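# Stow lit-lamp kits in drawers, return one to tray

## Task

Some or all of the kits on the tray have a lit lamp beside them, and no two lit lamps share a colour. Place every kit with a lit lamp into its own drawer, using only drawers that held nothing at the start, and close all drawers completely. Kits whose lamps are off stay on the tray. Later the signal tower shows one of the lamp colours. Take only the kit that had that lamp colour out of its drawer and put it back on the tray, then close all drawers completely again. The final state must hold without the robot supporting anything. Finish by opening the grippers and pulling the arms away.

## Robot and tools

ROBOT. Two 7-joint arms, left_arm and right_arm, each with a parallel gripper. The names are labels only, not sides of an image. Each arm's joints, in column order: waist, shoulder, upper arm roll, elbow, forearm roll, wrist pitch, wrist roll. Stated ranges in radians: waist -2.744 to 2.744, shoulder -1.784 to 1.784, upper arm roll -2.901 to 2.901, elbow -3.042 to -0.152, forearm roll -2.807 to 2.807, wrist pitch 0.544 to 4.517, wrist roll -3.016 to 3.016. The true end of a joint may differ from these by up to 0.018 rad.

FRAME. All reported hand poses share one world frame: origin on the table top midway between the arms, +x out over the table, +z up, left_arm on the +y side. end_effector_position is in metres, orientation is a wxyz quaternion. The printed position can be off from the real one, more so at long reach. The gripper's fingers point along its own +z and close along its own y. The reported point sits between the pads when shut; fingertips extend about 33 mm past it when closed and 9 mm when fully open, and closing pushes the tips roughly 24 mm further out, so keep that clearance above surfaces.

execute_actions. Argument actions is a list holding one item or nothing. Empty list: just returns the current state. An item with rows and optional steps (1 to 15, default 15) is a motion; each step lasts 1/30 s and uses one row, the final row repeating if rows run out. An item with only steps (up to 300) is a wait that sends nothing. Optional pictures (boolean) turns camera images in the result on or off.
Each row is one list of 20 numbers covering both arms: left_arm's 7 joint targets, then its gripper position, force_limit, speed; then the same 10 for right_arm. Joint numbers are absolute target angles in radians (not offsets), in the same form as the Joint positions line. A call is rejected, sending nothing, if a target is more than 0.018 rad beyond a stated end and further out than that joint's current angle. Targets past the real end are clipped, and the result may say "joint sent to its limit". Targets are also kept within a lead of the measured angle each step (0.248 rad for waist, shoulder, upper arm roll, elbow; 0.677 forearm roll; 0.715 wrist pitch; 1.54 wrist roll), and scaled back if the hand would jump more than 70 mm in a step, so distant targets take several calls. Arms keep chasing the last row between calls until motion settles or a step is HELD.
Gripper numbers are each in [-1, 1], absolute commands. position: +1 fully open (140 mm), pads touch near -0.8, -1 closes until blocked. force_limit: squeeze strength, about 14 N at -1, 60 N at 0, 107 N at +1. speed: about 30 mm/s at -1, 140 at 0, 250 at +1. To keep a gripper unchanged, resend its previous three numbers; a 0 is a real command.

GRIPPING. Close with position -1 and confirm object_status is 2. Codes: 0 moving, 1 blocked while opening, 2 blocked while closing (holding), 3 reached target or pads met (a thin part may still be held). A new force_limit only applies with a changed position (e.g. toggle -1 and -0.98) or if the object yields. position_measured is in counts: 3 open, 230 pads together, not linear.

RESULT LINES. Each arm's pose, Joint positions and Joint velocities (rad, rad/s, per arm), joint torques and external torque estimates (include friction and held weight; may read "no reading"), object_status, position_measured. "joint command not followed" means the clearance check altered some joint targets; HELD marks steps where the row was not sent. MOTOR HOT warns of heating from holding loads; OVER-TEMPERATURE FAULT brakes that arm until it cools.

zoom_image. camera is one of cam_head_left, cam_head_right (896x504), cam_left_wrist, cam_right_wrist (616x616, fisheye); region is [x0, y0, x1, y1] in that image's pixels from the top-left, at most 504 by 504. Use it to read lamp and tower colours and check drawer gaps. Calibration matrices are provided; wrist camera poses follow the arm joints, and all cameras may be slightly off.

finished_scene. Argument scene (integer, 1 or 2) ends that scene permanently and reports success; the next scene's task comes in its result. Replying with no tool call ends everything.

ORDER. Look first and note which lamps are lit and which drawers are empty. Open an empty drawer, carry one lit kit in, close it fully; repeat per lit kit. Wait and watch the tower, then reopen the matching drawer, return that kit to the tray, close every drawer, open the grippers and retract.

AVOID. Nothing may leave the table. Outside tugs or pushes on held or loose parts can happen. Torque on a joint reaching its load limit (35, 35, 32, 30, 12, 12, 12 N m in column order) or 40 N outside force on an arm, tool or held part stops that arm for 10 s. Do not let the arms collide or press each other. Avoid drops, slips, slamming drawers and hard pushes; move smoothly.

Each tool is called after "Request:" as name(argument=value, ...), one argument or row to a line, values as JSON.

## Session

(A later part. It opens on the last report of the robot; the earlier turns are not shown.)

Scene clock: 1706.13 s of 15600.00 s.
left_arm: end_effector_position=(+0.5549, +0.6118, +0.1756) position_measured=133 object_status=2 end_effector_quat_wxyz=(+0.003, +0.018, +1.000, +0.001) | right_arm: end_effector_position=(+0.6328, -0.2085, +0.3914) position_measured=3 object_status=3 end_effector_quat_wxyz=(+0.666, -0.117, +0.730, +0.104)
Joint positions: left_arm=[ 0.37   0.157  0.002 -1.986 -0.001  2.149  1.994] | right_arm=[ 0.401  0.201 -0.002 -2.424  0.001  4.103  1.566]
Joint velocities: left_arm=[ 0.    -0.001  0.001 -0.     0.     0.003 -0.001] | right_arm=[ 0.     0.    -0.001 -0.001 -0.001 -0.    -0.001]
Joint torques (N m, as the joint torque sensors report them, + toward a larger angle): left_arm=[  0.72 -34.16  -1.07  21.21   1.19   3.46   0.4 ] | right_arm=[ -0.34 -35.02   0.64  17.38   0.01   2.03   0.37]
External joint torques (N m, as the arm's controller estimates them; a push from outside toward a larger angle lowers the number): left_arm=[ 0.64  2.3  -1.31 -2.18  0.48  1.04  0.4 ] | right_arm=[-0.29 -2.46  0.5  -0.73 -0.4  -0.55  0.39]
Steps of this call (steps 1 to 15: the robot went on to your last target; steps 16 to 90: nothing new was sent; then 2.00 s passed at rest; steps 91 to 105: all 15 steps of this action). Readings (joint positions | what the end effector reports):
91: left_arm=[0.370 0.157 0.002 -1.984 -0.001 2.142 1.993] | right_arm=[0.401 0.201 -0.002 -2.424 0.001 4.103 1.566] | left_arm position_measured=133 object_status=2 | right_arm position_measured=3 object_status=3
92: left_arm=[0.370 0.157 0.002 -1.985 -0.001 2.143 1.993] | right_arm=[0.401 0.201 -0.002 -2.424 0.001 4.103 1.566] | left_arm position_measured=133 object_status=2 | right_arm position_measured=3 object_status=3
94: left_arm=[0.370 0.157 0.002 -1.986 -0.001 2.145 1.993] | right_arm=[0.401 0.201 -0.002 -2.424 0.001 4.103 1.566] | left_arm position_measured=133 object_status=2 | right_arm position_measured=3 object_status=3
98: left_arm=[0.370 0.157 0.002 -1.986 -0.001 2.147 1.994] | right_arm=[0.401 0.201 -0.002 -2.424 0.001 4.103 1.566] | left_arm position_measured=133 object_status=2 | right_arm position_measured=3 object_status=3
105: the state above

Contact. Release, lift, retreat, regrip pull.

Request:
execute_actions(
  actions=[
    {"rows":[[0.372,0.157,0,-1.985,0,2.15,2.0,0.25,0,0,0.4,0.2,0,-2.425,0,4.1,1.571,1,0,1]],"steps":12},
  ],
  pictures=false,
)

Request:
execute_actions(
  actions=[
    {"rows":[[0.372,0.15,0,-1.976,0,2.09,2.0,0.25,0,0,0.4,0.2,0,-2.425,0,4.1,1.571,1,0,1],[0.372,0.142,0,-1.966,0,2.06,2.0,0.25,0,0,0.4,0.2,0,-2.425,0,4.1,1.571,1,0,1],[0.372,0.134,0,-1.953,0,2.03,2.0,0.25,0,0,0.4,0.2,0,-2.425,0,4.1,1.571,1,0,1],[0.372,0.126,0,-1.939,0,2.0,2.0,0.25,0,0,0.4,0.2,0,-2.425,0,4.1,1.571,1,0,1],[0.372,0.119,0,-1.925,0,1.98,2.0,0.25,0,0,0.4,0.2,0,-2.425,0,4.1,1.571,1,0,1],[0.372,0.112,0,-1.911,0,1.96,2.0,0.25,0,0,0.4,0.2,0,-2.425,0,4.1,1.571,1,0,1],[0.372,0.106,0,-1.897,0,1.955,2.0,0.25,0,0,0.4,0.2,0,-2.425,0,4.1,1.571,1,0,1],[0.372,0.101,0,-1.883,0,1.955,2.0,0.25,0,0,0.4,0.2,0,-2.425,0,4.1,1.571,1,0,1],[0.372,0.096,0,-1.869,0,1.955,2.0,0.25,0,0,0.4,0.2,0,-2.425,0,4.1,1.571,1,0,1]],"steps":11},
  ],
  pictures=false,
)

Request:
execute_actions(
  actions=[
    {"rows":[[0.441,-0.368,0,-2.379,0,2.01,2.118,0.1,0,0,0.4,0.2,0,-2.425,0,4.1,1.571,1,0,1]],"steps":13},
  ],
  pictures=false,
)

Request:
execute_actions(
  actions=[
    {"rows":[[0.441,-0.4,0,-2.75,0,2.6,2.118,0.1,0,0,0.4,0.2,0,-2.425,0,4.1,1.571,1,0,1]],"steps":13},
  ],
  pictures=false,
)

Request:
execute_actions(
  actions=[
    {"rows":[[0.441,-0.267,0,-2.786,0,2.85,2.118,0.1,0,0,0.4,0.2,0,-2.425,0,4.1,1.571,1,0,1]],"steps":12},
  ],
  pictures=false,
)

Request:
execute_actions(
  actions=[
    {"rows":[[0.441,-0.267,0,-2.786,0,3.056,2.118,0.1,0,0,0.4,0.2,0,-2.425,0,4.1,1.571,1,0,1]],"steps":15},
  ],
  pictures=false,
)

Request:
execute_actions(
  actions=[
    {"steps":15},
  ],
)

Scene clock: 1728.87 s of 15600.00 s.
left_arm: end_effector_position=(+0.5551, +0.6118, +0.1756) position_measured=98 object_status=0 end_effector_quat_wxyz=(+0.003, +0.018, +1.000, +0.001) | right_arm: end_effector_position=(+0.6328, -0.2085, +0.3914) position_measured=3 object_status=3 end_effector_quat_wxyz=(+0.666, -0.117, +0.730, +0.104)
Joint positions: left_arm=[ 0.37   0.157  0.002 -1.986 -0.001  2.149  1.994] | right_arm=[ 0.401  0.201 -0.002 -2.424  0.001  4.103  1.566]
Joint velocities: left_arm=[ 0.001  0.    -0.    -0.     0.001 -0.001  0.001] | right_arm=[ 0.001  0.001 -0.001 -0.001  0.001  0.    -0.001]
Joint torques (N m, as the joint torque sensors report them, + toward a larger angle): left_arm=[ -0.16 -36.31  -0.56  23.62   1.23   2.62   0.33] | right_arm=[ -0.28 -34.65   0.13  17.48  -0.03   2.04   0.38]
External joint torques (N m, as the arm's controller estimates them; a push from outside toward a larger angle lowers the number): left_arm=[-0.04  0.04 -0.6   0.29  0.53  0.2   0.33] | right_arm=[-0.22 -2.07  0.01 -0.63 -0.44 -0.55  0.41]
Steps of this call (steps 1 to 15: the robot went on to your last target; steps 16 to 90: nothing new was sent; then 19.33 s passed at rest; steps 91 to 102: all 12 steps of this action). Readings (joint positions | what the end effector reports):
91: left_arm=[0.370 0.157 0.002 -1.986 -0.001 2.149 1.994] | right_arm=[0.401 0.201 -0.002 -2.424 0.001 4.103 1.566] | left_arm position_measured=133 object_status=0 | right_arm position_measured=3 object_status=3
92: left_arm=[0.370 0.157 0.002 -1.986 -0.001 2.149 1.994] | right_arm=[0.401 0.201 -0.002 -2.424 0.001 4.103 1.566] | left_arm position_measured=132 object_status=0 | right_arm position_measured=3 object_status=3
94: left_arm=[0.370 0.157 0.002 -1.986 -0.001 2.149 1.994] | right_arm=[0.401 0.201 -0.002 -2.424 0.001 4.103 1.566] | left_arm position_measured=112 object_status=0 | right_arm position_measured=3 object_status=3
98: left_arm=[0.370 0.157 0.002 -1.986 -0.001 2.149 1.994] | right_arm=[0.401 0.201 -0.002 -2.424 0.001 4.103 1.566] | left_arm position_measured=98 object_status=0 | right_arm position_measured=3 object_status=3
102: the state above

Scene clock: 1729.23 s of 15600.00 s.
left_arm: end_effector_position=(+0.5580, +0.6129, +0.2453) position_measured=98 object_status=3 end_effector_quat_wxyz=(+0.007, +0.018, +1.000, +0.003) | right_arm: end_effector_position=(+0.6328, -0.2085, +0.3914) position_measured=3 object_status=3 end_effector_quat_wxyz=(+0.666, -0.117, +0.730, +0.104)
Joint positions: left_arm=[ 0.37   0.099  0.002 -1.88  -0.001  1.995  1.994] | right_arm=[ 0.401  0.201 -0.002 -2.424  0.001  4.103  1.566]
Joint velocities: left_arm=[-0.001 -0.153 -0.001  0.22   0.    -0.186  0.002] | right_arm=[ 0.     0.001 -0.    -0.001 -0.001  0.     0.001]
Joint torques (N m, as the joint torque sensors report them, + toward a larger angle): left_arm=[  0.66 -29.18  -1.1   19.91   1.45   1.06   0.36] | right_arm=[ -0.01 -34.33   0.24  17.41  -0.01   2.05   0.35]
External joint torques (N m, as the arm's controller estimates them; a push from outside toward a larger angle lowers the number): left_arm=[ 0.53 -1.19 -1.32  0.7   0.75 -0.71  0.36] | right_arm=[-0.04 -1.66  0.04 -0.74 -0.41 -0.55  0.38]
Steps of this call (steps 1 to 11: all 11 steps of this action). Readings (joint positions | what the end effector reports):
1: left_arm=[0.370 0.157 0.002 -1.984 -0.001 2.140 1.994] | right_arm=[0.401 0.201 -0.002 -2.424 0.001 4.103 1.566] | left_arm position_measured=98 object_status=0 | right_arm position_measured=3 object_status=3
2: left_arm=[0.370 0.155 0.002 -1.981 -0.001 2.127 1.994] | right_arm=[0.401 0.201 -0.002 -2.424 0.001 4.103 1.566] | left_arm position_measured=98 object_status=3 | right_arm position_measured=3 object_status=3
4: left_arm=[0.370 0.147 0.002 -1.966 -0.001 2.090 1.994] | right_arm=[0.401 0.201 -0.002 -2.424 0.001 4.103 1.566] | left_arm position_measured=98 object_status=3 | right_arm position_measured=3 object_status=3
8: left_arm=[0.370 0.119 0.002 -1.915 -0.001 2.021 1.994] | right_arm=[0.401 0.201 -0.002 -2.424 0.001 4.103 1.566] | left_arm position_measured=98 object_status=3 | right_arm position_measured=3 object_status=3
11: the state above

Scene clock: 1729.67 s of 15600.00 s.
left_arm: end_effector_position=(+0.4010, +0.5814, +0.2514) position_measured=117 object_status=0 end_effector_quat_wxyz=(-0.000, +0.027, +1.000, -0.001) | right_arm: end_effector_position=(+0.6328, -0.2085, +0.3914) position_measured=3 object_status=3 end_effector_quat_wxyz=(+0.666, -0.117, +0.730, +0.104)
Joint positions: left_arm=[ 0.438 -0.364  0.002 -2.371 -0.001  2.006  2.08 ] | right_arm=[ 0.401  0.201 -0.002 -2.424  0.001  4.103  1.566]
Joint velocities: left_arm=[-0.    -0.018 -0.    -0.098 -0.001  0.     0.105] | right_arm=[ 0.001  0.001  0.001 -0.    -0.001 -0.001  0.   ]
Joint torques (N m, as the joint torque sensors report them, + toward a larger angle): left_arm=[  0.65 -20.71  -0.65  23.3    1.32   3.08   0.41] | right_arm=[ -0.3  -34.48   0.32  17.44  -0.02   2.06   0.35]
External joint torques (N m, as the arm's controller estimates them; a push from outside toward a larger angle lowers the number): left_arm=[ 0.7  -1.51 -0.23 -1.71  0.53  0.48  0.41] | right_arm=[-0.38 -1.87  0.07 -0.69 -0.41 -0.53  0.37]
Steps of this call (steps 1 to 13: all 13 steps of this action). Readings (joint positions | what the end effector reports):
1: left_arm=[0.379 0.056 -0.004 -1.932 -0.001 2.003 2.003] | right_arm=[0.401 0.201 -0.002 -2.424 0.001 4.103 1.566] | left_arm position_measured=98 object_status=0 | right_arm position_measured=3 object_status=3
2: left_arm=[0.391 -0.004 -0.005 -2.000 -0.001 2.003 2.012] | right_arm=[0.401 0.201 -0.002 -2.424 0.001 4.103 1.566] | left_arm position_measured=104 object_status=0 | right_arm position_measured=3 object_status=3
4: left_arm=[0.415 -0.136 -0.003 -2.133 -0.001 2.005 2.028] | right_arm=[0.401 0.201 -0.002 -2.424 0.001 4.103 1.566] | left_arm position_measured=116 object_status=0 | right_arm position_measured=3 object_status=3
8: left_arm=[0.438 -0.332 0.002 -2.323 -0.001 2.006 2.057] | right_arm=[0.401 0.201 -0.002 -2.424 0.001 4.103 1.566] | left_arm position_measured=117 object_status=0 | right_arm position_measured=3 object_status=3
13: the state above

Scene clock: 1730.10 s of 15600.00 s.
left_arm: end_effector_position=(+0.3995, +0.5807, +0.1498) position_measured=117 object_status=3 end_effector_quat_wxyz=(+0.087, +0.039, +0.994, +0.046) | right_arm: end_effector_position=(+0.6328, -0.2085, +0.3914) position_measured=3 object_status=3 end_effector_quat_wxyz=(+0.666, -0.117, +0.730, +0.104)
Joint positions: left_arm=[ 0.439 -0.397  0.002 -2.748 -0.001  2.547  2.104] | right_arm=[ 0.401  0.201 -0.002 -2.424  0.001  4.103  1.566]
Joint velocities: left_arm=[ 0.001 -0.024  0.    -0.     0.     0.299  0.027] | right_arm=[-0.     0.001  0.    -0.001 -0.     0.001  0.001]
Joint torques (N m, as the joint torque sensors report them, + toward a larger angle): left_arm=[  0.   -15.85  -0.88  19.94   1.04   3.48   0.55] | right_arm=[ -0.61 -34.49   0.09  17.28  -0.03   2.09   0.36]
External joint torques (N m, as the arm's controller estimates them; a push from outside toward a larger angle lowers the number): left_arm=[-0.04 -0.71 -0.53 -1.43  0.44  0.83  0.55] | right_arm=[-0.6  -1.85 -0.08 -0.83 -0.44 -0.51  0.39]
Steps of this call (steps 1 to 13: all 13 steps of this action). Readings (joint positions | what the end effector reports):
1: left_arm=[0.438 -0.379 0.002 -2.421 -0.001 2.096 2.083] | right_arm=[0.401 0.201 -0.002 -2.424 0.001 4.103 1.566] | left_arm position_measured=117 object_status=3 | right_arm position_measured=3 object_status=3
2: left_arm=[0.438 -0.394 0.002 -2.492 -0.001 2.188 2.085] | right_arm=[0.401 0.201 -0.002 -2.424 0.001 4.103 1.566] | left_arm position_measured=117 object_status=3 | right_arm position_measured=3 object_status=3
4: left_arm=[0.438 -0.399 0.002 -2.631 -0.001 2.323 2.091] | right_arm=[0.401 0.201 -0.002 -2.424 0.001 4.103 1.566] | left_arm position_measured=117 object_status=3 | right_arm position_measured=3 object_status=3
8: left_arm=[0.439 -0.390 0.002 -2.740 -0.001 2.465 2.098] | right_arm=[0.401 0.201 -0.002 -2.424 0.001 4.103 1.566] | left_arm position_measured=117 object_status=3 | right_arm position_measured=3 object_status=3
13: the state above

Scene clock: 1730.50 s of 15600.00 s.
left_arm: end_effector_position=(+0.4275, +0.5945, +0.1175) position_measured=117 object_status=3 end_effector_quat_wxyz=(+0.131, +0.041, +0.988, +0.071) | right_arm: end_effector_position=(+0.6328, -0.2085, +0.3914) position_measured=3 object_status=3 end_effector_quat_wxyz=(+0.666, -0.117, +0.730, +0.104)
Joint positions: left_arm=[ 0.439 -0.269  0.002 -2.787 -0.001  2.817  2.109] | right_arm=[ 0.401  0.201 -0.002 -2.424  0.001  4.103  1.566]
Joint velocities: left_arm=[ 0.001 -0.    -0.     0.     0.     0.174  0.008] | right_arm=[-0.001  0.002 -0.002  0.001  0.     0.001 -0.001]
Joint torques (N m, as the joint torque sensors report them, + toward a larger angle): left_arm=[  0.71 -16.99  -0.28  20.25   0.91   3.66   0.38] | right_arm=[ -0.59 -34.44   0.64  17.37   0.03   2.11   0.32]
External joint torques (N m, as the arm's controller estimates them; a push from outside toward a larger angle lowers the number): left_arm=[0.72 1.37 0.   0.31 0.41 0.71 0.38] | right_arm=[-0.48 -1.89  0.57 -0.76 -0.39 -0.48  0.35]
Steps of this call (steps 1 to 12: all 12 steps of this action). Readings (joint positions | what the end effector reports):
1: left_arm=[0.439 -0.376 0.002 -2.750 -0.001 2.600 2.104] | right_arm=[0.401 0.201 -0.002 -2.424 0.001 4.103 1.566] | left_arm position_measured=117 object_status=3 | right_arm position_measured=3 object_status=3
2: left_arm=[0.439 -0.342 0.002 -2.756 -0.001 2.647 2.105] | right_arm=[0.401 0.201 -0.002 -2.424 0.001 4.103 1.566] | left_arm position_measured=117 object_status=3 | right_arm position_measured=3 object_status=3
4: left_arm=[0.439 -0.294 0.002 -2.776 -0.001 2.710 2.106] | right_arm=[0.401 0.201 -0.002 -2.424 0.001 4.103 1.566] | left_arm position_measured=117 object_status=3 | right_arm position_measured=3 object_status=3
8: left_arm=[0.439 -0.269 0.002 -2.787 -0.001 2.782 2.108] | right_arm=[0.401 0.201 -0.002 -2.424 0.001 4.103 1.566] | left_arm position_measured=117 object_status=3 | right_arm position_measured=3 object_status=3
12: the state above

Scene clock: 1731.00 s of 15600.00 s.
left_arm: end_effector_position=(+0.4788, +0.6196, +0.1631) position_measured=117 object_status=3 end_effector_quat_wxyz=(+0.226, +0.041, +0.965, +0.122) | right_arm: end_effector_position=(+0.6328, -0.2085, +0.3914) position_measured=3 object_status=3 end_effector_quat_wxyz=(+0.666, -0.117, +0.730, +0.104)
Joint positions: left_arm=[ 0.439 -0.267  0.002 -2.786 -0.001  3.04   2.111] | right_arm=[ 0.401  0.201 -0.002 -2.424  0.001  4.103  1.566]
Joint velocities: left_arm=[ 0.     0.    -0.     0.001  0.001  0.074  0.002] | right_arm=[ 0.001  0.001 -0.    -0.001 -0.001 -0.     0.   ]
Joint torques (N m, as the joint torque sensors report them, + toward a larger angle): left_arm=[  0.77 -18.38  -1.34  19.96   0.94   4.05   0.4 ] | right_arm=[ -0.47 -34.52   0.19  17.3    0.03   2.05   0.34]
External joint torques (N m, as the arm's controller estimates them; a push from outside toward a larger angle lowers the number): left_arm=[ 0.85  0.38 -0.99 -0.41  0.43  0.78  0.4 ] | right_arm=[-0.51 -1.95 -0.02 -0.82 -0.37 -0.53  0.37]
Steps of this call (steps 1 to 15: all 15 steps of this action). Readings (joint positions | what the end effector reports):
1: left_arm=[0.439 -0.268 0.002 -2.789 -0.001 2.851 2.109] | right_arm=[0.401 0.201 -0.002 -2.424 0.001 4.103 1.566] | left_arm position_measured=117 object_status=3 | right_arm position_measured=3 object_status=3
2: left_arm=[0.439 -0.267 0.002 -2.789 -0.001 2.887 2.109] | right_arm=[0.401 0.201 -0.002 -2.424 0.001 4.103 1.566] | left_arm position_measured=117 object_status=3 | right_arm position_measured=3 object_status=3
4: left_arm=[0.439 -0.267 0.002 -2.787 -0.001 2.941 2.110] | right_arm=[0.401 0.201 -0.002 -2.424 0.001 4.103 1.566] | left_arm position_measured=117 object_status=3 | right_arm position_measured=3 object_status=3
8: left_arm=[0.439 -0.267 0.002 -2.786 -0.001 3.003 2.110] | right_arm=[0.401 0.201 -0.002 -2.424 0.001 4.103 1.566] | left_arm position_measured=117 object_status=3 | right_arm position_measured=3 object_status=3
15: the state above

Scene clock: 1731.50 s of 15600.00 s.
left_arm: end_effector_position=(+0.4811, +0.6208, +0.1657) position_measured=117 object_status=3 end_effector_quat_wxyz=(+0.231, +0.041, +0.964, +0.125) | right_arm: end_effector_position=(+0.6328, -0.2085, +0.3914) position_measured=3 object_status=3 end_effector_quat_wxyz=(+0.666, -0.117, +0.730, +0.104)
Joint positions: left_arm=[ 0.439 -0.267  0.002 -2.786 -0.001  3.051  2.111] | right_arm=[ 0.401  0.201 -0.002 -2.424  0.001  4.103  1.566]
Joint velocities: left_arm=[-0.001 -0.    -0.     0.002  0.001  0.004  0.001] | right_arm=[ 0.     0.001  0.001 -0.     0.     0.    -0.   ]
Joint torques (N m, as the joint torque sensors report them, + toward a larger angle): left_arm=[  0.99 -18.28  -1.21  20.7    0.88   3.96   0.43] | right_arm=[ -0.37 -34.57   0.37  17.34  -0.02   2.07   0.3 ]
External joint torques (N m, as the arm's controller estimates them; a push from outside toward a larger angle lowers the number): left_arm=[ 1.    0.62 -0.94  0.18  0.38  0.64  0.43] | right_arm=[-0.44 -1.93  0.12 -0.82 -0.41 -0.52  0.33]
Steps of this call (steps 1 to 15: the robot went on to your last target). Readings (joint positions | what the end effector reports):
1: left_arm=[0.439 -0.267 0.002 -2.786 -0.001 3.042 2.111] | right_arm=[0.401 0.201 -0.002 -2.424 0.001 4.103 1.566] | left_arm position_measured=117 object_status=3 | right_arm position_measured=3 object_status=3
2: left_arm=[0.439 -0.267 0.002 -2.786 -0.001 3.044 2.111] | right_arm=[0.401 0.201 -0.002 -2.424 0.001 4.103 1.566] | left_arm position_measured=117 object_status=3 | right_arm position_measured=3 object_status=3
4: left_arm=[0.439 -0.267 0.002 -2.786 -0.001 3.046 2.111] | right_arm=[0.401 0.201 -0.002 -2.424 0.001 4.103 1.566] | left_arm position_measured=117 object_status=3 | right_arm position_measured=3 object_status=3
8: left_arm=[0.439 -0.267 0.002 -2.786 -0.001 3.049 2.111] | right_arm=[0.401 0.201 -0.002 -2.424 0.001 4.103 1.566] | left_arm position_measured=117 object_status=3 | right_arm position_measured=3 object_status=3
15: the state above
camera_calibration (this result's frames):
cam_left_wrist: T_world_to_cam=[[0.187804, 0.942215, 0.277416, -0.71306], [0.606835, -0.333394, 0.721526, -0.191468], [0.772322, 0.0328398, -0.634382, -0.0962208], [0, 0, 0, 1]] pos_world=[0.324419, 0.611182, 0.274923]
cam_right_wrist: T_world_to_cam=[[-0.323827, 0.946115, -0.0012539, 0.399802], [-0.286591, -0.0968282, 0.953147, -0.220605], [0.901666, 0.309014, 0.302503, -0.448361], [0, 0, 0, 1]] pos_world=[0.470515, -0.261069, 0.346401]

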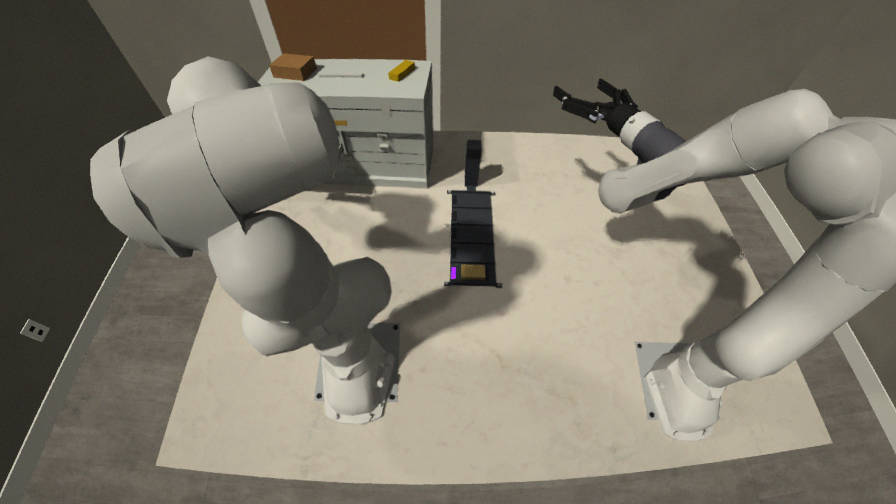

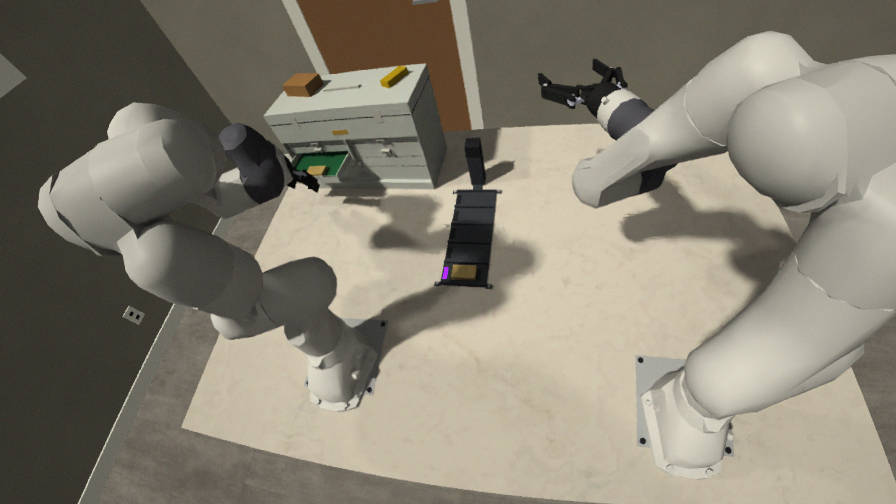

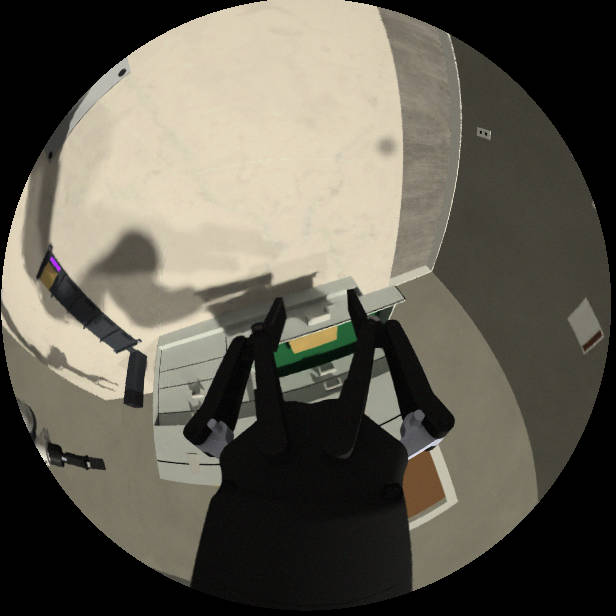

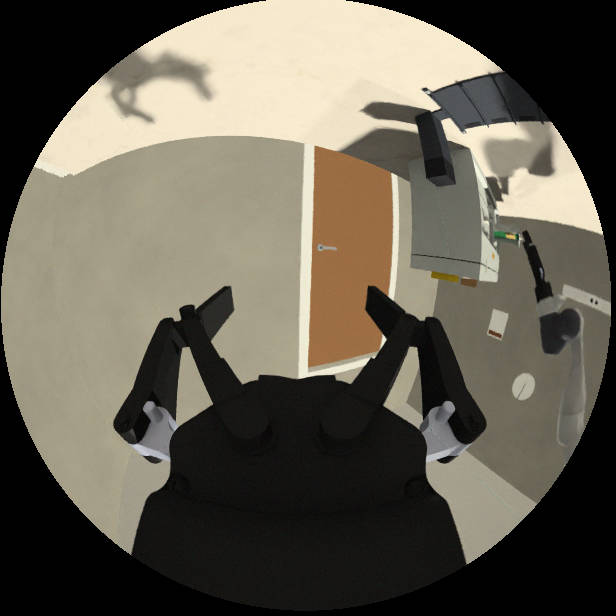

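Request:
execute_actions(
  actions=[
    {"rows":[[0.439,-0.267,0,-2.786,0,3.052,2.11,-1,0,0,0.4,0.2,0,-2.425,0,4.1,1.571,1,0,1]],"steps":15},
  ],
  pictures=false,
)

Request:
execute_actions(
  actions=[
    {"rows":[[0.432,-0.249,0,-2.768,0,3.05,2.095,-1,0,0,0.4,0.2,0,-2.425,0,4.1,1.571,1,0,1],[0.426,-0.229,0,-2.748,0,3.049,2.088,-1,0,0,0.4,0.2,0,-2.425,0,4.1,1.571,1,0,1],[0.419,-0.209,0,-2.727,0,3.047,2.081,-1,0,0,0.4,0.2,0,-2.425,0,4.1,1.571,1,0,1],[0.413,-0.189,0,-2.706,0,3.045,2.074,-1,0,0,0.4,0.2,0,-2.425,0,4.1,1.571,1,0,1],[0.407,-0.17,0,-2.685,0,3.043,2.068,-1,0,0,0.4,0.2,0,-2.425,0,4.1,1.571,1,0,1],[0.401,-0.15,0,-2.664,0,3.04,2.062,-1,0,0,0.4,0.2,0,-2.425,0,4.1,1.571,1,0,1],[0.396,-0.133,0,-2.645,0,3.037,2.056,-1,0,0,0.4,0.2,0,-2.425,0,4.1,1.571,1,0,1],[0.391,-0.117,0,-2.625,0,3.034,2.05,-1,0,0,0.4,0.2,0,-2.425,0,4.1,1.571,1,0,1],[0.386,-0.1,0,-2.605,0,3.031,2.045,-1,0,0,0.4,0.2,0,-2.425,0,4.1,1.571,1,0,1],[0.381,-0.083,0,-2.585,0,3.028,2.04,-1,0,0,0.4,0.2,0,-2.425,0,4.1,1.571,1,0,1],[0.376,-0.067,0,-2.565,0,3.024,2.035,-1,0,0,0.4,0.2,0,-2.425,0,4.1,1.571,1,0,1],[0.371,-0.05,0,-2.545,0,3.02,2.03,-1,0,0,0.4,0.2,0,-2.425,0,4.1,1.571,1,0,1],[0.366,-0.033,0,-2.525,0,3.016,2.025,-1,0,0,0.4,0.2,0,-2.425,0,4.1,1.571,1,0,1],[0.363,-0.021,0,-2.51,0,3.013,2.02,-1,0,0,0.4,0.2,0,-2.425,0,4.1,1.571,1,0,1],[0.36,-0.009,0,-2.495,0,3.01,2.016,-1,0,0,0.4,0.2,0,-2.425,0,4.1,1.571,1,0,1]],"steps":15},
  ],
  pictures=false,
)

Request:
execute_actions(
  actions=[
    {"rows":[[0.357,0.003,0,-2.48,0,3.007,2.014,-1,0,0,0.4,0.2,0,-2.425,0,4.1,1.571,1,0,1],[0.354,0.014,0,-2.466,0,3.004,2.013,-1,0,0,0.4,0.2,0,-2.425,0,4.1,1.571,1,0,1],[0.351,0.023,0,-2.455,0,3.002,2.013,-1,0,0,0.4,0.2,0,-2.425,0,4.1,1.571,1,0,1],[0.349,0.03,0,-2.446,0,3.0,2.013,-1,0,0,0.4,0.2,0,-2.425,0,4.1,1.571,1,0,1],[0.347,0.036,0,-2.438,0,2.999,2.013,-1,0,0,0.4,0.2,0,-2.425,0,4.1,1.571,1,0,1],[0.346,0.041,0,-2.432,0,2.998,2.013,-1,0,0,0.4,0.2,0,-2.425,0,4.1,1.571,1,0,1],[0.345,0.045,0,-2.426,0,2.997,2.013,-1,0,0,0.4,0.2,0,-2.425,0,4.1,1.571,1,0,1],[0.344,0.049,0,-2.421,0,2.996,2.013,-1,0,0,0.4,0.2,0,-2.425,0,4.1,1.571,1,0,1]],"steps":15},
  ],
  pictures=false,
)

Request:
execute_actions(
  actions=[
    {"rows":[[0.347,0.039,0,-2.435,0,2.999,2.015,-0.2,0,0,0.4,0.2,0,-2.425,0,4.1,1.571,1,0,1]],"steps":12},
  ],
  pictures=false,
)

Request:
execute_actions(
  actions=[
    {"rows":[[0.369,-0.038,0,-2.534,0,3.02,2.04,-0.2,0,0,0.4,0.2,0,-2.425,0,4.1,1.571,1,0,1]],"steps":12},
  ],
  pictures=false,
)

Scene clock: 1776.17 s of 15600.00 s.
left_arm: end_effector_position=(+0.4810, +0.6161, +0.1631) position_measured=222 object_status=0 end_effector_quat_wxyz=(+0.228, +0.046, +0.965, +0.123) | right_arm: end_effector_position=(+0.6328, -0.2085, +0.3914) position_measured=3 object_status=3 end_effector_quat_wxyz=(+0.666, -0.117, +0.730, +0.104)
Joint positions: left_arm=[ 0.435 -0.266 -0.003 -2.789 -0.     3.048  2.111] | right_arm=[ 0.401  0.201 -0.002 -2.424  0.001  4.103  1.566]
Joint velocities: left_arm=[ 0.015 -0.     0.007  0.019  0.     0.001  0.   ] | right_arm=[-0.001 -0.     0.    -0.    -0.001  0.     0.002]
Joint torques (N m, as the joint torque sensors report them, + toward a larger angle): left_arm=[  1.73 -19.5    1.24  20.88   0.7    4.     0.01] | right_arm=[ -0.06 -34.73  -0.03  17.6    0.01   2.1    0.33]
External joint torques (N m, as the arm's controller estimates them; a push from outside toward a larger angle lowers the number): left_arm=[ 1.9  -0.65  1.64  0.6   0.19  0.69  0.01] | right_arm=[ 0.09 -2.09 -0.06 -0.56 -0.42 -0.5   0.36]
Steps of this call (steps 1 to 15: the robot went on to your last target; steps 16 to 90: nothing new was sent; then 41.17 s passed at rest; steps 91 to 105: all 15 steps of this action). Readings (joint positions | what the end effector reports):
91: left_arm=[0.439 -0.267 0.002 -2.786 -0.001 3.052 2.111] | right_arm=[0.401 0.201 -0.002 -2.424 0.001 4.103 1.566] | left_arm position_measured=117 object_status=0 | right_arm position_measured=3 object_status=3
92: left_arm=[0.439 -0.267 0.002 -2.786 -0.001 3.052 2.111] | right_arm=[0.401 0.201 -0.002 -2.424 0.001 4.103 1.566] | left_arm position_measured=123 object_status=0 | right_arm position_measured=3 object_status=3
94: left_arm=[0.439 -0.267 0.002 -2.786 -0.001 3.052 2.111] | right_arm=[0.401 0.201 -0.002 -2.424 0.001 4.103 1.566] | left_arm position_measured=138 object_status=0 | right_arm position_measured=3 object_status=3
98: left_arm=[0.439 -0.267 0.002 -2.786 -0.001 3.052 2.111] | right_arm=[0.401 0.201 -0.002 -2.424 0.001 4.103 1.566] | left_arm position_measured=169 object_status=0 | right_arm position_measured=3 object_status=3
105: the state above

Scene clock: 1776.67 s of 15600.00 s.
left_arm: end_effector_position=(+0.5688, +0.6170, +0.1632) position_measured=233 object_status=3 end_effector_quat_wxyz=(+0.235, +0.051, +0.964, +0.110) | right_arm: end_effector_position=(+0.6328, -0.2085, +0.3914) position_measured=3 object_status=3 end_effector_quat_wxyz=(+0.666, -0.117, +0.730, +0.104)
Joint positions: left_arm=[ 0.371 -0.038 -0.    -2.535 -0.     3.022  2.061] | right_arm=[ 0.401  0.201 -0.002 -2.424  0.001  4.103  1.566]
Joint velocities: left_arm=[-0.118  0.402 -0.001  0.484 -0.001 -0.081 -0.127] | right_arm=[ 0.     0.    -0.001  0.    -0.    -0.     0.   ]
Joint torques (N m, as the joint torque sensors report them, + toward a larger angle): left_arm=[ -2.08 -28.7    0.71  19.26   0.71   3.5   -0.33] | right_arm=[ -0.62 -34.5    0.09  17.35  -0.01   2.06   0.38]
External joint torques (N m, as the arm's controller estimates them; a push from outside toward a larger angle lowers the number): left_arm=[-3.03  1.09  0.34  0.78  0.27  0.21 -0.33] | right_arm=[-0.64 -1.91 -0.11 -0.81 -0.41 -0.53  0.4 ]
Steps of this call (steps 1 to 15: all 15 steps of this action). Readings (joint positions | what the end effector reports):
1: left_arm=[0.435 -0.263 -0.003 -2.785 -0.000 3.048 2.111] | right_arm=[0.401 0.201 -0.002 -2.424 0.001 4.103 1.566] | left_arm position_measured=229 object_status=0 | right_arm position_measured=3 object_status=3
2: left_arm=[0.434 -0.254 -0.002 -2.775 -0.000 3.048 2.109] | right_arm=[0.401 0.201 -0.002 -2.424 0.001 4.103 1.566] | left_arm position_measured=233 object_status=0 | right_arm position_measured=3 object_status=3
4: left_arm=[0.428 -0.225 -0.000 -2.746 -0.000 3.046 2.104] | right_arm=[0.401 0.201 -0.002 -2.424 0.001 4.103 1.566] | left_arm position_measured=233 object_status=0 | right_arm position_measured=3 object_status=3
8: left_arm=[0.406 -0.154 -0.000 -2.670 -0.000 3.041 2.090] | right_arm=[0.401 0.201 -0.002 -2.424 0.001 4.103 1.566] | left_arm position_measured=233 object_status=3 | right_arm position_measured=3 object_status=3
15: the state above

Scene clock: 1777.17 s of 15600.00 s.
left_arm: end_effector_position=(+0.6035, +0.6155, +0.1614) position_measured=233 object_status=3 end_effector_quat_wxyz=(+0.236, +0.046, +0.965, +0.102) | right_arm: end_effector_position=(+0.6328, -0.2085, +0.3914) position_measured=3 object_status=3 end_effector_quat_wxyz=(+0.666, -0.117, +0.730, +0.104)
Joint positions: left_arm=[ 0.348  0.048 -0.    -2.427 -0.     2.996  2.027] | right_arm=[ 0.401  0.201 -0.002 -2.424  0.001  4.103  1.566]
Joint velocities: left_arm=[-0.     0.004  0.     0.009 -0.001 -0.014 -0.027] | right_arm=[-0.    -0.    -0.001 -0.001 -0.001  0.001 -0.002]
Joint torques (N m, as the joint torque sensors report them, + toward a larger angle): left_arm=[ -3.23 -29.65   0.73  23.42   0.82   3.71  -0.21] | right_arm=[  0.16 -34.5    0.5   17.49   0.01   2.11   0.33]
External joint torques (N m, as the arm's controller estimates them; a push from outside toward a larger angle lowers the number): left_arm=[-3.23  0.85  0.69  2.48  0.29  0.41 -0.21] | right_arm=[ 0.18 -1.79  0.35 -0.7  -0.4  -0.5   0.35]
Steps of this call (steps 1 to 15: all 15 steps of this action). Readings (joint positions | what the end effector reports):
1: left_arm=[0.367 -0.025 -0.000 -2.518 -0.000 3.019 2.057] | right_arm=[0.401 0.201 -0.002 -2.424 0.001 4.103 1.566] | left_arm position_measured=233 object_status=3 | right_arm position_measured=3 object_status=3
2: left_arm=[0.364 -0.012 -0.000 -2.503 -0.000 3.017 2.053] | right_arm=[0.401 0.201 -0.002 -2.424 0.001 4.103 1.566] | left_arm position_measured=233 object_status=3 | right_arm position_measured=3 object_status=3
4: left_arm=[0.358 0.010 -0.000 -2.476 -0.000 3.011 2.046] | right_arm=[0.401 0.201 -0.002 -2.424 0.001 4.103 1.566] | left_arm position_measured=233 object_status=3 | right_arm position_measured=3 object_status=3
8: left_arm=[0.350 0.038 -0.000 -2.439 -0.000 3.003 2.037] | right_arm=[0.401 0.201 -0.002 -2.424 0.001 4.103 1.566] | left_arm position_measured=233 object_status=3 | right_arm position_measured=3 object_status=3
15: the state above

Scene clock: 1777.57 s of 15600.00 s.
left_arm: end_effector_position=(+0.6012, +0.6145, +0.1611) position_measured=208 object_status=0 end_effector_quat_wxyz=(+0.236, +0.044, +0.965, +0.102) | right_arm: end_effector_position=(+0.6328, -0.2085, +0.3914) position_measured=3 object_status=3 end_effector_quat_wxyz=(+0.666, -0.117, +0.730, +0.104)
Joint positions: left_arm=[ 0.348  0.043 -0.    -2.434 -0.     2.996  2.024] | right_arm=[ 0.401  0.201 -0.002 -2.424  0.001  4.103  1.566]
Joint velocities: left_arm=[-0.001 -0.    -0.003 -0.002 -0.001  0.    -0.002] | right_arm=[ 0.001 -0.     0.001 -0.    -0.001 -0.001  0.   ]
Joint torques (N m, as the joint torque sensors report them, + toward a larger angle): left_arm=[ -0.9  -32.54   0.75  19.69   0.79   3.84  -0.29] | right_arm=[ -0.38 -34.35  -0.27  17.5   -0.02   2.07   0.37]
External joint torques (N m, as the arm's controller estimates them; a push from outside toward a larger angle lowers the number): left_arm=[-0.81 -2.36  0.8  -1.26  0.26  0.54 -0.29] | right_arm=[-0.55 -1.62 -0.6  -0.68 -0.4  -0.53  0.39]
Steps of this call (steps 1 to 12: all 12 steps of this action). Readings (joint positions | what the end effector reports):
1: left_arm=[0.348 0.047 -0.000 -2.429 -0.000 2.996 2.027] | right_arm=[0.401 0.201 -0.002 -2.424 0.001 4.103 1.566] | left_arm position_measured=233 object_status=0 | right_arm position_measured=3 object_status=3
2: left_arm=[0.348 0.045 -0.000 -2.431 -0.000 2.996 2.026] | right_arm=[0.401 0.201 -0.002 -2.424 0.001 4.103 1.566] | left_arm position_measured=231 object_status=0 | right_arm position_measured=3 object_status=3
4: left_arm=[0.348 0.043 -0.000 -2.433 -0.000 2.996 2.026] | right_arm=[0.401 0.201 -0.002 -2.424 0.001 4.103 1.566] | left_arm position_measured=211 object_status=0 | right_arm position_measured=3 object_status=3
8: left_arm=[0.348 0.043 -0.000 -2.434 -0.000 2.996 2.025] | right_arm=[0.401 0.201 -0.002 -2.424 0.001 4.103 1.566] | left_arm position_measured=208 object_status=0 | right_arm position_measured=3 object_status=3
12: the state above

Scene clock: 1777.97 s of 15600.00 s.
left_arm: end_effector_position=(+0.5693, +0.6135, +0.1613) position_measured=154 object_status=3 end_effector_quat_wxyz=(+0.234, +0.039, +0.966, +0.104) | right_arm: end_effector_position=(+0.6328, -0.2085, +0.3914) position_measured=3 object_status=3 end_effector_quat_wxyz=(+0.666, -0.117, +0.730, +0.104)
Joint positions: left_arm=[ 0.366 -0.036 -0.001 -2.532  0.     3.014  2.031] | right_arm=[ 0.401  0.201 -0.002 -2.424  0.001  4.103  1.566]
Joint velocities: left_arm=[ 0.    -0.002  0.    -0.008  0.001  0.012  0.007] | right_arm=[0.    0.001 0.001 0.001 0.    0.    0.001]
Joint torques (N m, as the joint torque sensors report them, + toward a larger angle): left_arm=[  0.61 -29.55   0.81  20.     0.65   4.02   0.48] | right_arm=[ -0.17 -34.6    0.21  17.41   0.02   2.05   0.36]
External joint torques (N m, as the arm's controller estimates them; a push from outside toward a larger angle lowers the number): left_arm=[ 0.51 -2.3   0.75 -0.77  0.15  0.71  0.48] | right_arm=[-0.19 -1.98  0.02 -0.73 -0.39 -0.55  0.38]
Steps of this call (steps 1 to 12: all 12 steps of this action). Readings (joint positions | what the end effector reports):
1: left_arm=[0.351 0.026 -0.002 -2.458 0.000 3.000 2.026] | right_arm=[0.401 0.201 -0.002 -2.424 0.001 4.103 1.566] | left_arm position_measured=208 object_status=0 | right_arm position_measured=3 object_status=3
2: left_arm=[0.354 0.004 -0.002 -2.485 0.000 3.002 2.026] | right_arm=[0.401 0.201 -0.002 -2.424 0.001 4.103 1.566] | left_arm position_measured=199 object_status=0 | right_arm position_measured=3 object_status=3
4: left_arm=[0.362 -0.020 -0.002 -2.514 0.000 3.006 2.028] | right_arm=[0.401 0.201 -0.002 -2.424 0.001 4.103 1.566] | left_arm position_measured=172 object_status=0 | right_arm position_measured=3 object_status=3
8: left_arm=[0.366 -0.034 -0.001 -2.529 0.000 3.011 2.030] | right_arm=[0.401 0.201 -0.002 -2.424 0.001 4.103 1.566] | left_arm position_measured=154 object_status=0 | right_arm position_measured=3 object_status=3
12: the state above

Grip slipped; fingers ended inside the pull. Look.

Request:
execute_actions(
  actions=[],
)

Request:
zoom_image(
  camera="cam_left_wrist",
  region=[180,220,460,440],
)

Request:
zoom_image(
  camera="cam_right_wrist",
  region=[400,140,580,300],
)

Scene clock: 1784.87 s of 15600.00 s.
left_arm: end_effector_position=(+0.5694, +0.6136, +0.1616) position_measured=154 object_status=3 end_effector_quat_wxyz=(+0.234, +0.040, +0.966, +0.105) | right_arm: end_effector_position=(+0.6328, -0.2085, +0.3914) position_measured=3 object_status=3 end_effector_quat_wxyz=(+0.666, -0.117, +0.730, +0.104)
Joint positions: left_arm=[ 0.366 -0.036 -0.001 -2.533  0.     3.016  2.033] | right_arm=[ 0.401  0.201 -0.002 -2.424  0.001  4.103  1.566]
Joint velocities: left_arm=[-0.    -0.001  0.     0.    -0.001  0.    -0.   ] | right_arm=[-0.001 -0.002 -0.002  0.002  0.     0.    -0.   ]
Joint torques (N m, as the joint torque sensors report them, + toward a larger angle): left_arm=[  1.17 -28.01   0.78  19.71   0.7    4.09   0.44] | right_arm=[ -0.43 -34.67   0.19  17.42   0.04   2.04   0.32]
External joint torques (N m, as the arm's controller estimates them; a push from outside toward a larger angle lowers the number): left_arm=[ 1.27 -0.76  0.92 -1.03  0.18  0.78  0.44] | right_arm=[-0.34 -1.89  0.09 -0.84 -0.38 -0.57  0.35]
Steps of this call (steps 1 to 15: the robot went on to your last target; steps 16 to 90: nothing new was sent; then 3.90 s passed at rest). Readings (joint positions | what the end effector reports):
1: left_arm=[0.366 -0.036 -0.001 -2.532 0.000 3.014 2.031] | right_arm=[0.401 0.201 -0.002 -2.424 0.001 4.103 1.566] | left_arm position_measured=154 object_status=3 | right_arm position_measured=3 object_status=3
2: left_arm=[0.366 -0.036 -0.001 -2.532 0.000 3.014 2.031] | right_arm=[0.401 0.201 -0.002 -2.424 0.001 4.103 1.566] | left_arm position_measured=154 object_status=3 | right_arm position_measured=3 object_status=3
4: left_arm=[0.366 -0.036 -0.001 -2.532 0.000 3.015 2.032] | right_arm=[0.401 0.201 -0.002 -2.424 0.001 4.103 1.566] | left_arm position_measured=154 object_status=3 | right_arm position_measured=3 object_status=3
8: left_arm=[0.366 -0.036 -0.001 -2.532 0.000 3.015 2.032] | right_arm=[0.401 0.201 -0.002 -2.424 0.001 4.103 1.566] | left_arm position_measured=154 object_status=3 | right_arm position_measured=3 object_status=3
90: the state above
All arms were judged still, so your last target was given up. Only a new action makes them travel on or press farther. Fingers that are still opening or closing keep moving.
camera_calibration (this result's frames):
cam_left_wrist: T_world_to_cam=[[0.194978, 0.950878, 0.240447, -0.725169], [0.60125, -0.309564, 0.736661, -0.25839], [0.774908, 0.000935869, -0.632073, -0.14908], [0, 0, 0, 1]] pos_world=[0.412272, 0.609698, 0.27048]
cam_right_wrist: T_world_to_cam=[[-0.323827, 0.946115, -0.00125389, 0.399802], [-0.28659, -0.096828, 0.953148, -0.220605], [0.901666, 0.309014, 0.302503, -0.448361], [0, 0, 0, 1]] pos_world=[0.470515, -0.261069, 0.346401]

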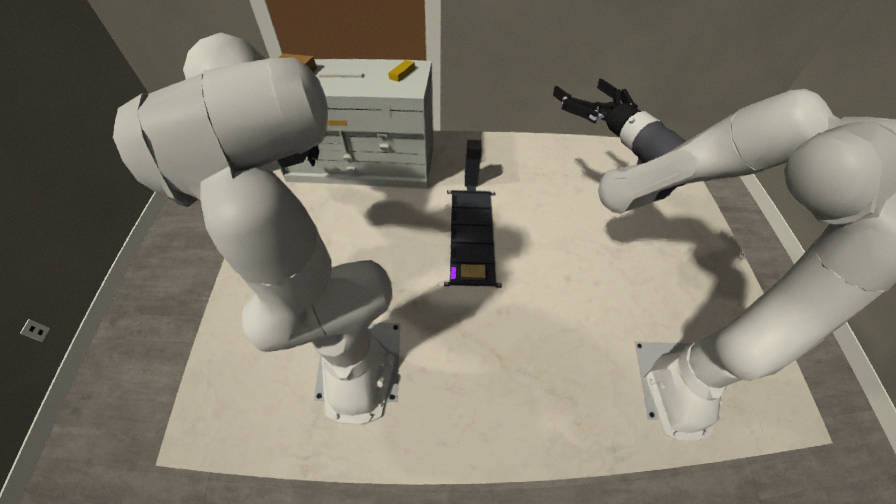

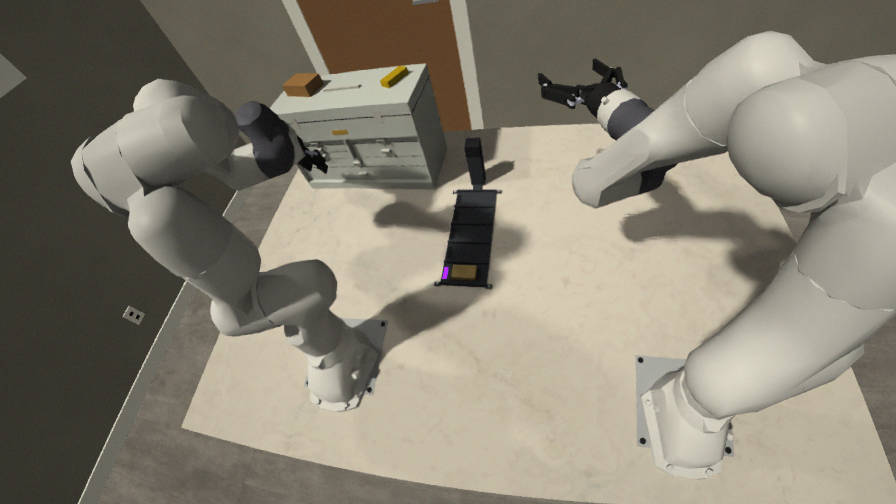

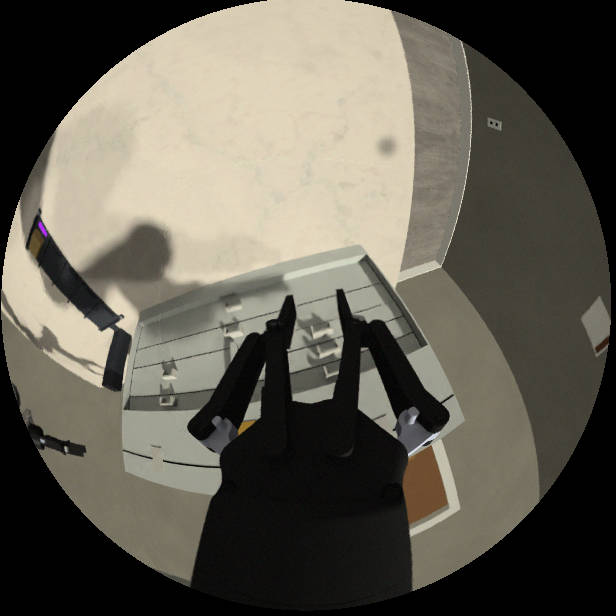

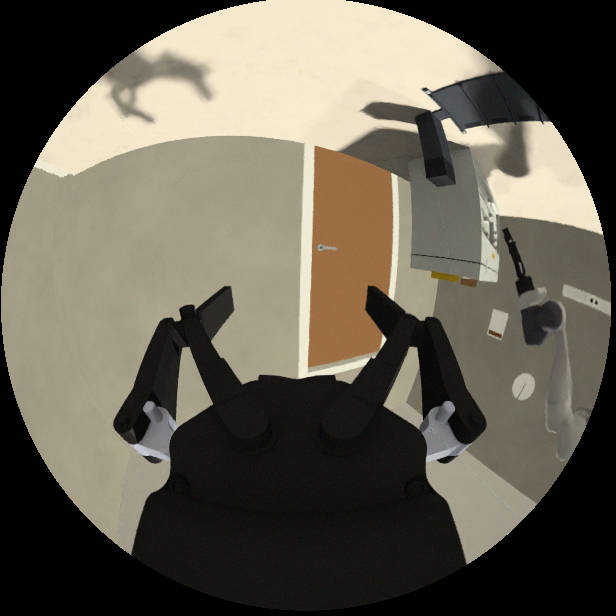

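Region (180, 220, 460, 440) of cam_left_wrist's 616x616 image, scaled by 1.800, with more detail than that image has; it fills the top 396 rows of this view, and the rest is white.

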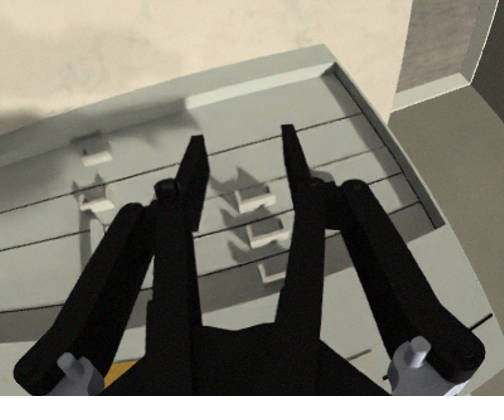

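Region (400, 140, 580, 300) of cam_right_wrist's 616x616 image, scaled by 2.800, with more detail than that image has.

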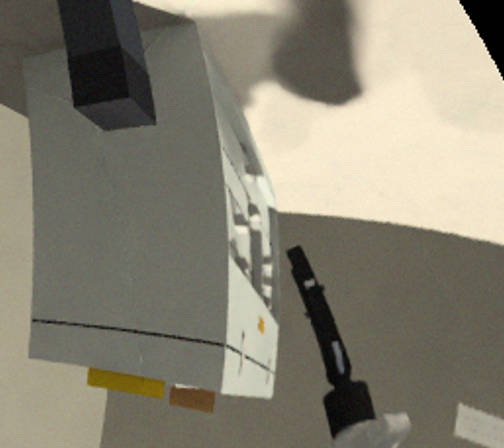

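Request:
execute_actions(
  actions=[
    {"rows":[[0.36,-0.009,0,-2.495,0,3.012,2.022,-0.2,0,0,0.4,0.2,0,-2.425,0,4.1,1.571,1,0,1],[0.354,0.014,0,-2.466,0,3.006,2.02,-0.2,0,0,0.4,0.2,0,-2.425,0,4.1,1.571,1,0,1],[0.349,0.03,0,-2.446,0,3.002,2.018,-0.2,0,0,0.4,0.2,0,-2.425,0,4.1,1.571,1,0,1],[0.346,0.04,0,-2.433,0,3.0,2.016,-0.2,0,0,0.4,0.2,0,-2.425,0,4.1,1.571,1,0,1],[0.344,0.046,0,-2.425,0,2.998,2.015,-0.2,0,0,0.4,0.2,0,-2.425,0,4.1,1.571,1,0,1],[0.343,0.05,0,-2.42,0,2.997,2.015,-0.2,0,0,0.4,0.2,0,-2.425,0,4.1,1.571,1,0,1]],"steps":15},
  ],
  pictures=false,
)

Request:
execute_actions(
  actions=[
    {"rows":[[0.343,0.05,0,-2.42,0,2.997,2.015,-1,0,0,0.4,0.2,0,-2.425,0,4.1,1.571,1,0,1]],"steps":15},
  ],
  pictures=false,
)

Scene clock: 1796.77 s of 15600.00 s.
left_arm: end_effector_position=(+0.6078, +0.6153, +0.1659) position_measured=154 object_status=3 end_effector_quat_wxyz=(+0.242, +0.045, +0.964, +0.104) | right_arm: end_effector_position=(+0.6328, -0.2085, +0.3914) position_measured=3 object_status=3 end_effector_quat_wxyz=(+0.666, -0.117, +0.730, +0.104)
Joint positions: left_arm=[ 0.346  0.048 -0.    -2.422  0.     3.003  2.024] | right_arm=[ 0.401  0.201 -0.002 -2.424  0.001  4.103  1.566]
Joint velocities: left_arm=[-0.001  0.002  0.001  0.006 -0.001 -0.008 -0.009] | right_arm=[ 0.002 -0.     0.001 -0.001  0.    -0.    -0.001]
Joint torques (N m, as the joint torque sensors report them, + toward a larger angle): left_arm=[ -2.2  -28.8    0.71  21.78   0.69   2.77  -0.29] | right_arm=[ -0.48 -34.56   0.14  17.57   0.04   2.08   0.32]
External joint torques (N m, as the arm's controller estimates them; a push from outside toward a larger angle lowers the number): left_arm=[-2.2   1.75  0.65  0.71  0.17 -0.55 -0.29] | right_arm=[-0.52 -1.88 -0.07 -0.59 -0.36 -0.52  0.35]
Steps of this call (steps 1 to 90: nothing new was sent; then 8.40 s passed at rest; steps 91 to 105: all 15 steps of this action). Readings (joint positions | what the end effector reports):
91: left_arm=[0.366 -0.030 -0.001 -2.525 0.000 3.015 2.033] | right_arm=[0.401 0.201 -0.002 -2.424 0.001 4.103 1.566] | left_arm position_measured=154 object_status=3 | right_arm position_measured=3 object_status=3
92: left_arm=[0.364 -0.018 -0.001 -2.508 0.000 3.014 2.032] | right_arm=[0.401 0.201 -0.002 -2.424 0.001 4.103 1.566] | left_arm position_measured=154 object_status=3 | right_arm position_measured=3 object_status=3
94: left_arm=[0.357 0.010 -0.000 -2.470 0.000 3.012 2.031] | right_arm=[0.401 0.201 -0.002 -2.424 0.001 4.103 1.566] | left_arm position_measured=154 object_status=3 | right_arm position_measured=3 object_status=3
98: left_arm=[0.347 0.041 -0.000 -2.430 0.000 3.007 2.027] | right_arm=[0.401 0.201 -0.002 -2.424 0.001 4.103 1.566] | left_arm position_measured=154 object_status=3 | right_arm position_measured=3 object_status=3
105: the state above

Scene clock: 1797.27 s of 15600.00 s.
left_arm: end_effector_position=(+0.6082, +0.6143, +0.1658) position_measured=192 object_status=2 end_effector_quat_wxyz=(+0.242, +0.045, +0.964, +0.103) | right_arm: end_effector_position=(+0.6328, -0.2085, +0.3914) position_measured=3 object_status=3 end_effector_quat_wxyz=(+0.666, -0.117, +0.730, +0.104)
Joint positions: left_arm=[ 0.344  0.048 -0.001 -2.421  0.     3.001  2.021] | right_arm=[ 0.401  0.201 -0.002 -2.424  0.001  4.103  1.566]
Joint velocities: left_arm=[-0.    -0.    -0.    -0.     0.001  0.001 -0.004] | right_arm=[-0.002  0.001 -0.001  0.001  0.001  0.    -0.   ]
Joint torques (N m, as the joint torque sensors report them, + toward a larger angle): left_arm=[ -1.   -29.35   1.04  20.89   0.66   2.99  -0.1 ] | right_arm=[ -0.46 -34.57   0.13  17.32   0.02   2.05   0.39]
External joint torques (N m, as the arm's controller estimates them; a push from outside toward a larger angle lowers the number): left_arm=[-0.99  1.23  1.   -0.2   0.13 -0.33 -0.09] | right_arm=[-0.39 -2.05  0.02 -0.79 -0.39 -0.53  0.42]
Steps of this call (steps 1 to 15: all 15 steps of this action). Readings (joint positions | what the end effector reports):
1: left_arm=[0.346 0.048 -0.000 -2.422 0.000 3.002 2.024] | right_arm=[0.401 0.201 -0.002 -2.424 0.001 4.103 1.566] | left_arm position_measured=154 object_status=0 | right_arm position_measured=3 object_status=3
2: left_arm=[0.346 0.048 -0.000 -2.422 0.000 3.002 2.024] | right_arm=[0.401 0.201 -0.002 -2.424 0.001 4.103 1.566] | left_arm position_measured=161 object_status=0 | right_arm position_measured=3 object_status=3
4: left_arm=[0.346 0.048 -0.000 -2.422 0.000 3.002 2.024] | right_arm=[0.401 0.201 -0.002 -2.424 0.001 4.103 1.566] | left_arm position_measured=176 object_status=0 | right_arm position_measured=3 object_status=3
8: left_arm=[0.344 0.048 -0.001 -2.421 0.000 3.001 2.022] | right_arm=[0.401 0.201 -0.002 -2.424 0.001 4.103 1.566] | left_arm position_measured=192 object_status=0 | right_arm position_measured=3 object_status=3
15: the state above


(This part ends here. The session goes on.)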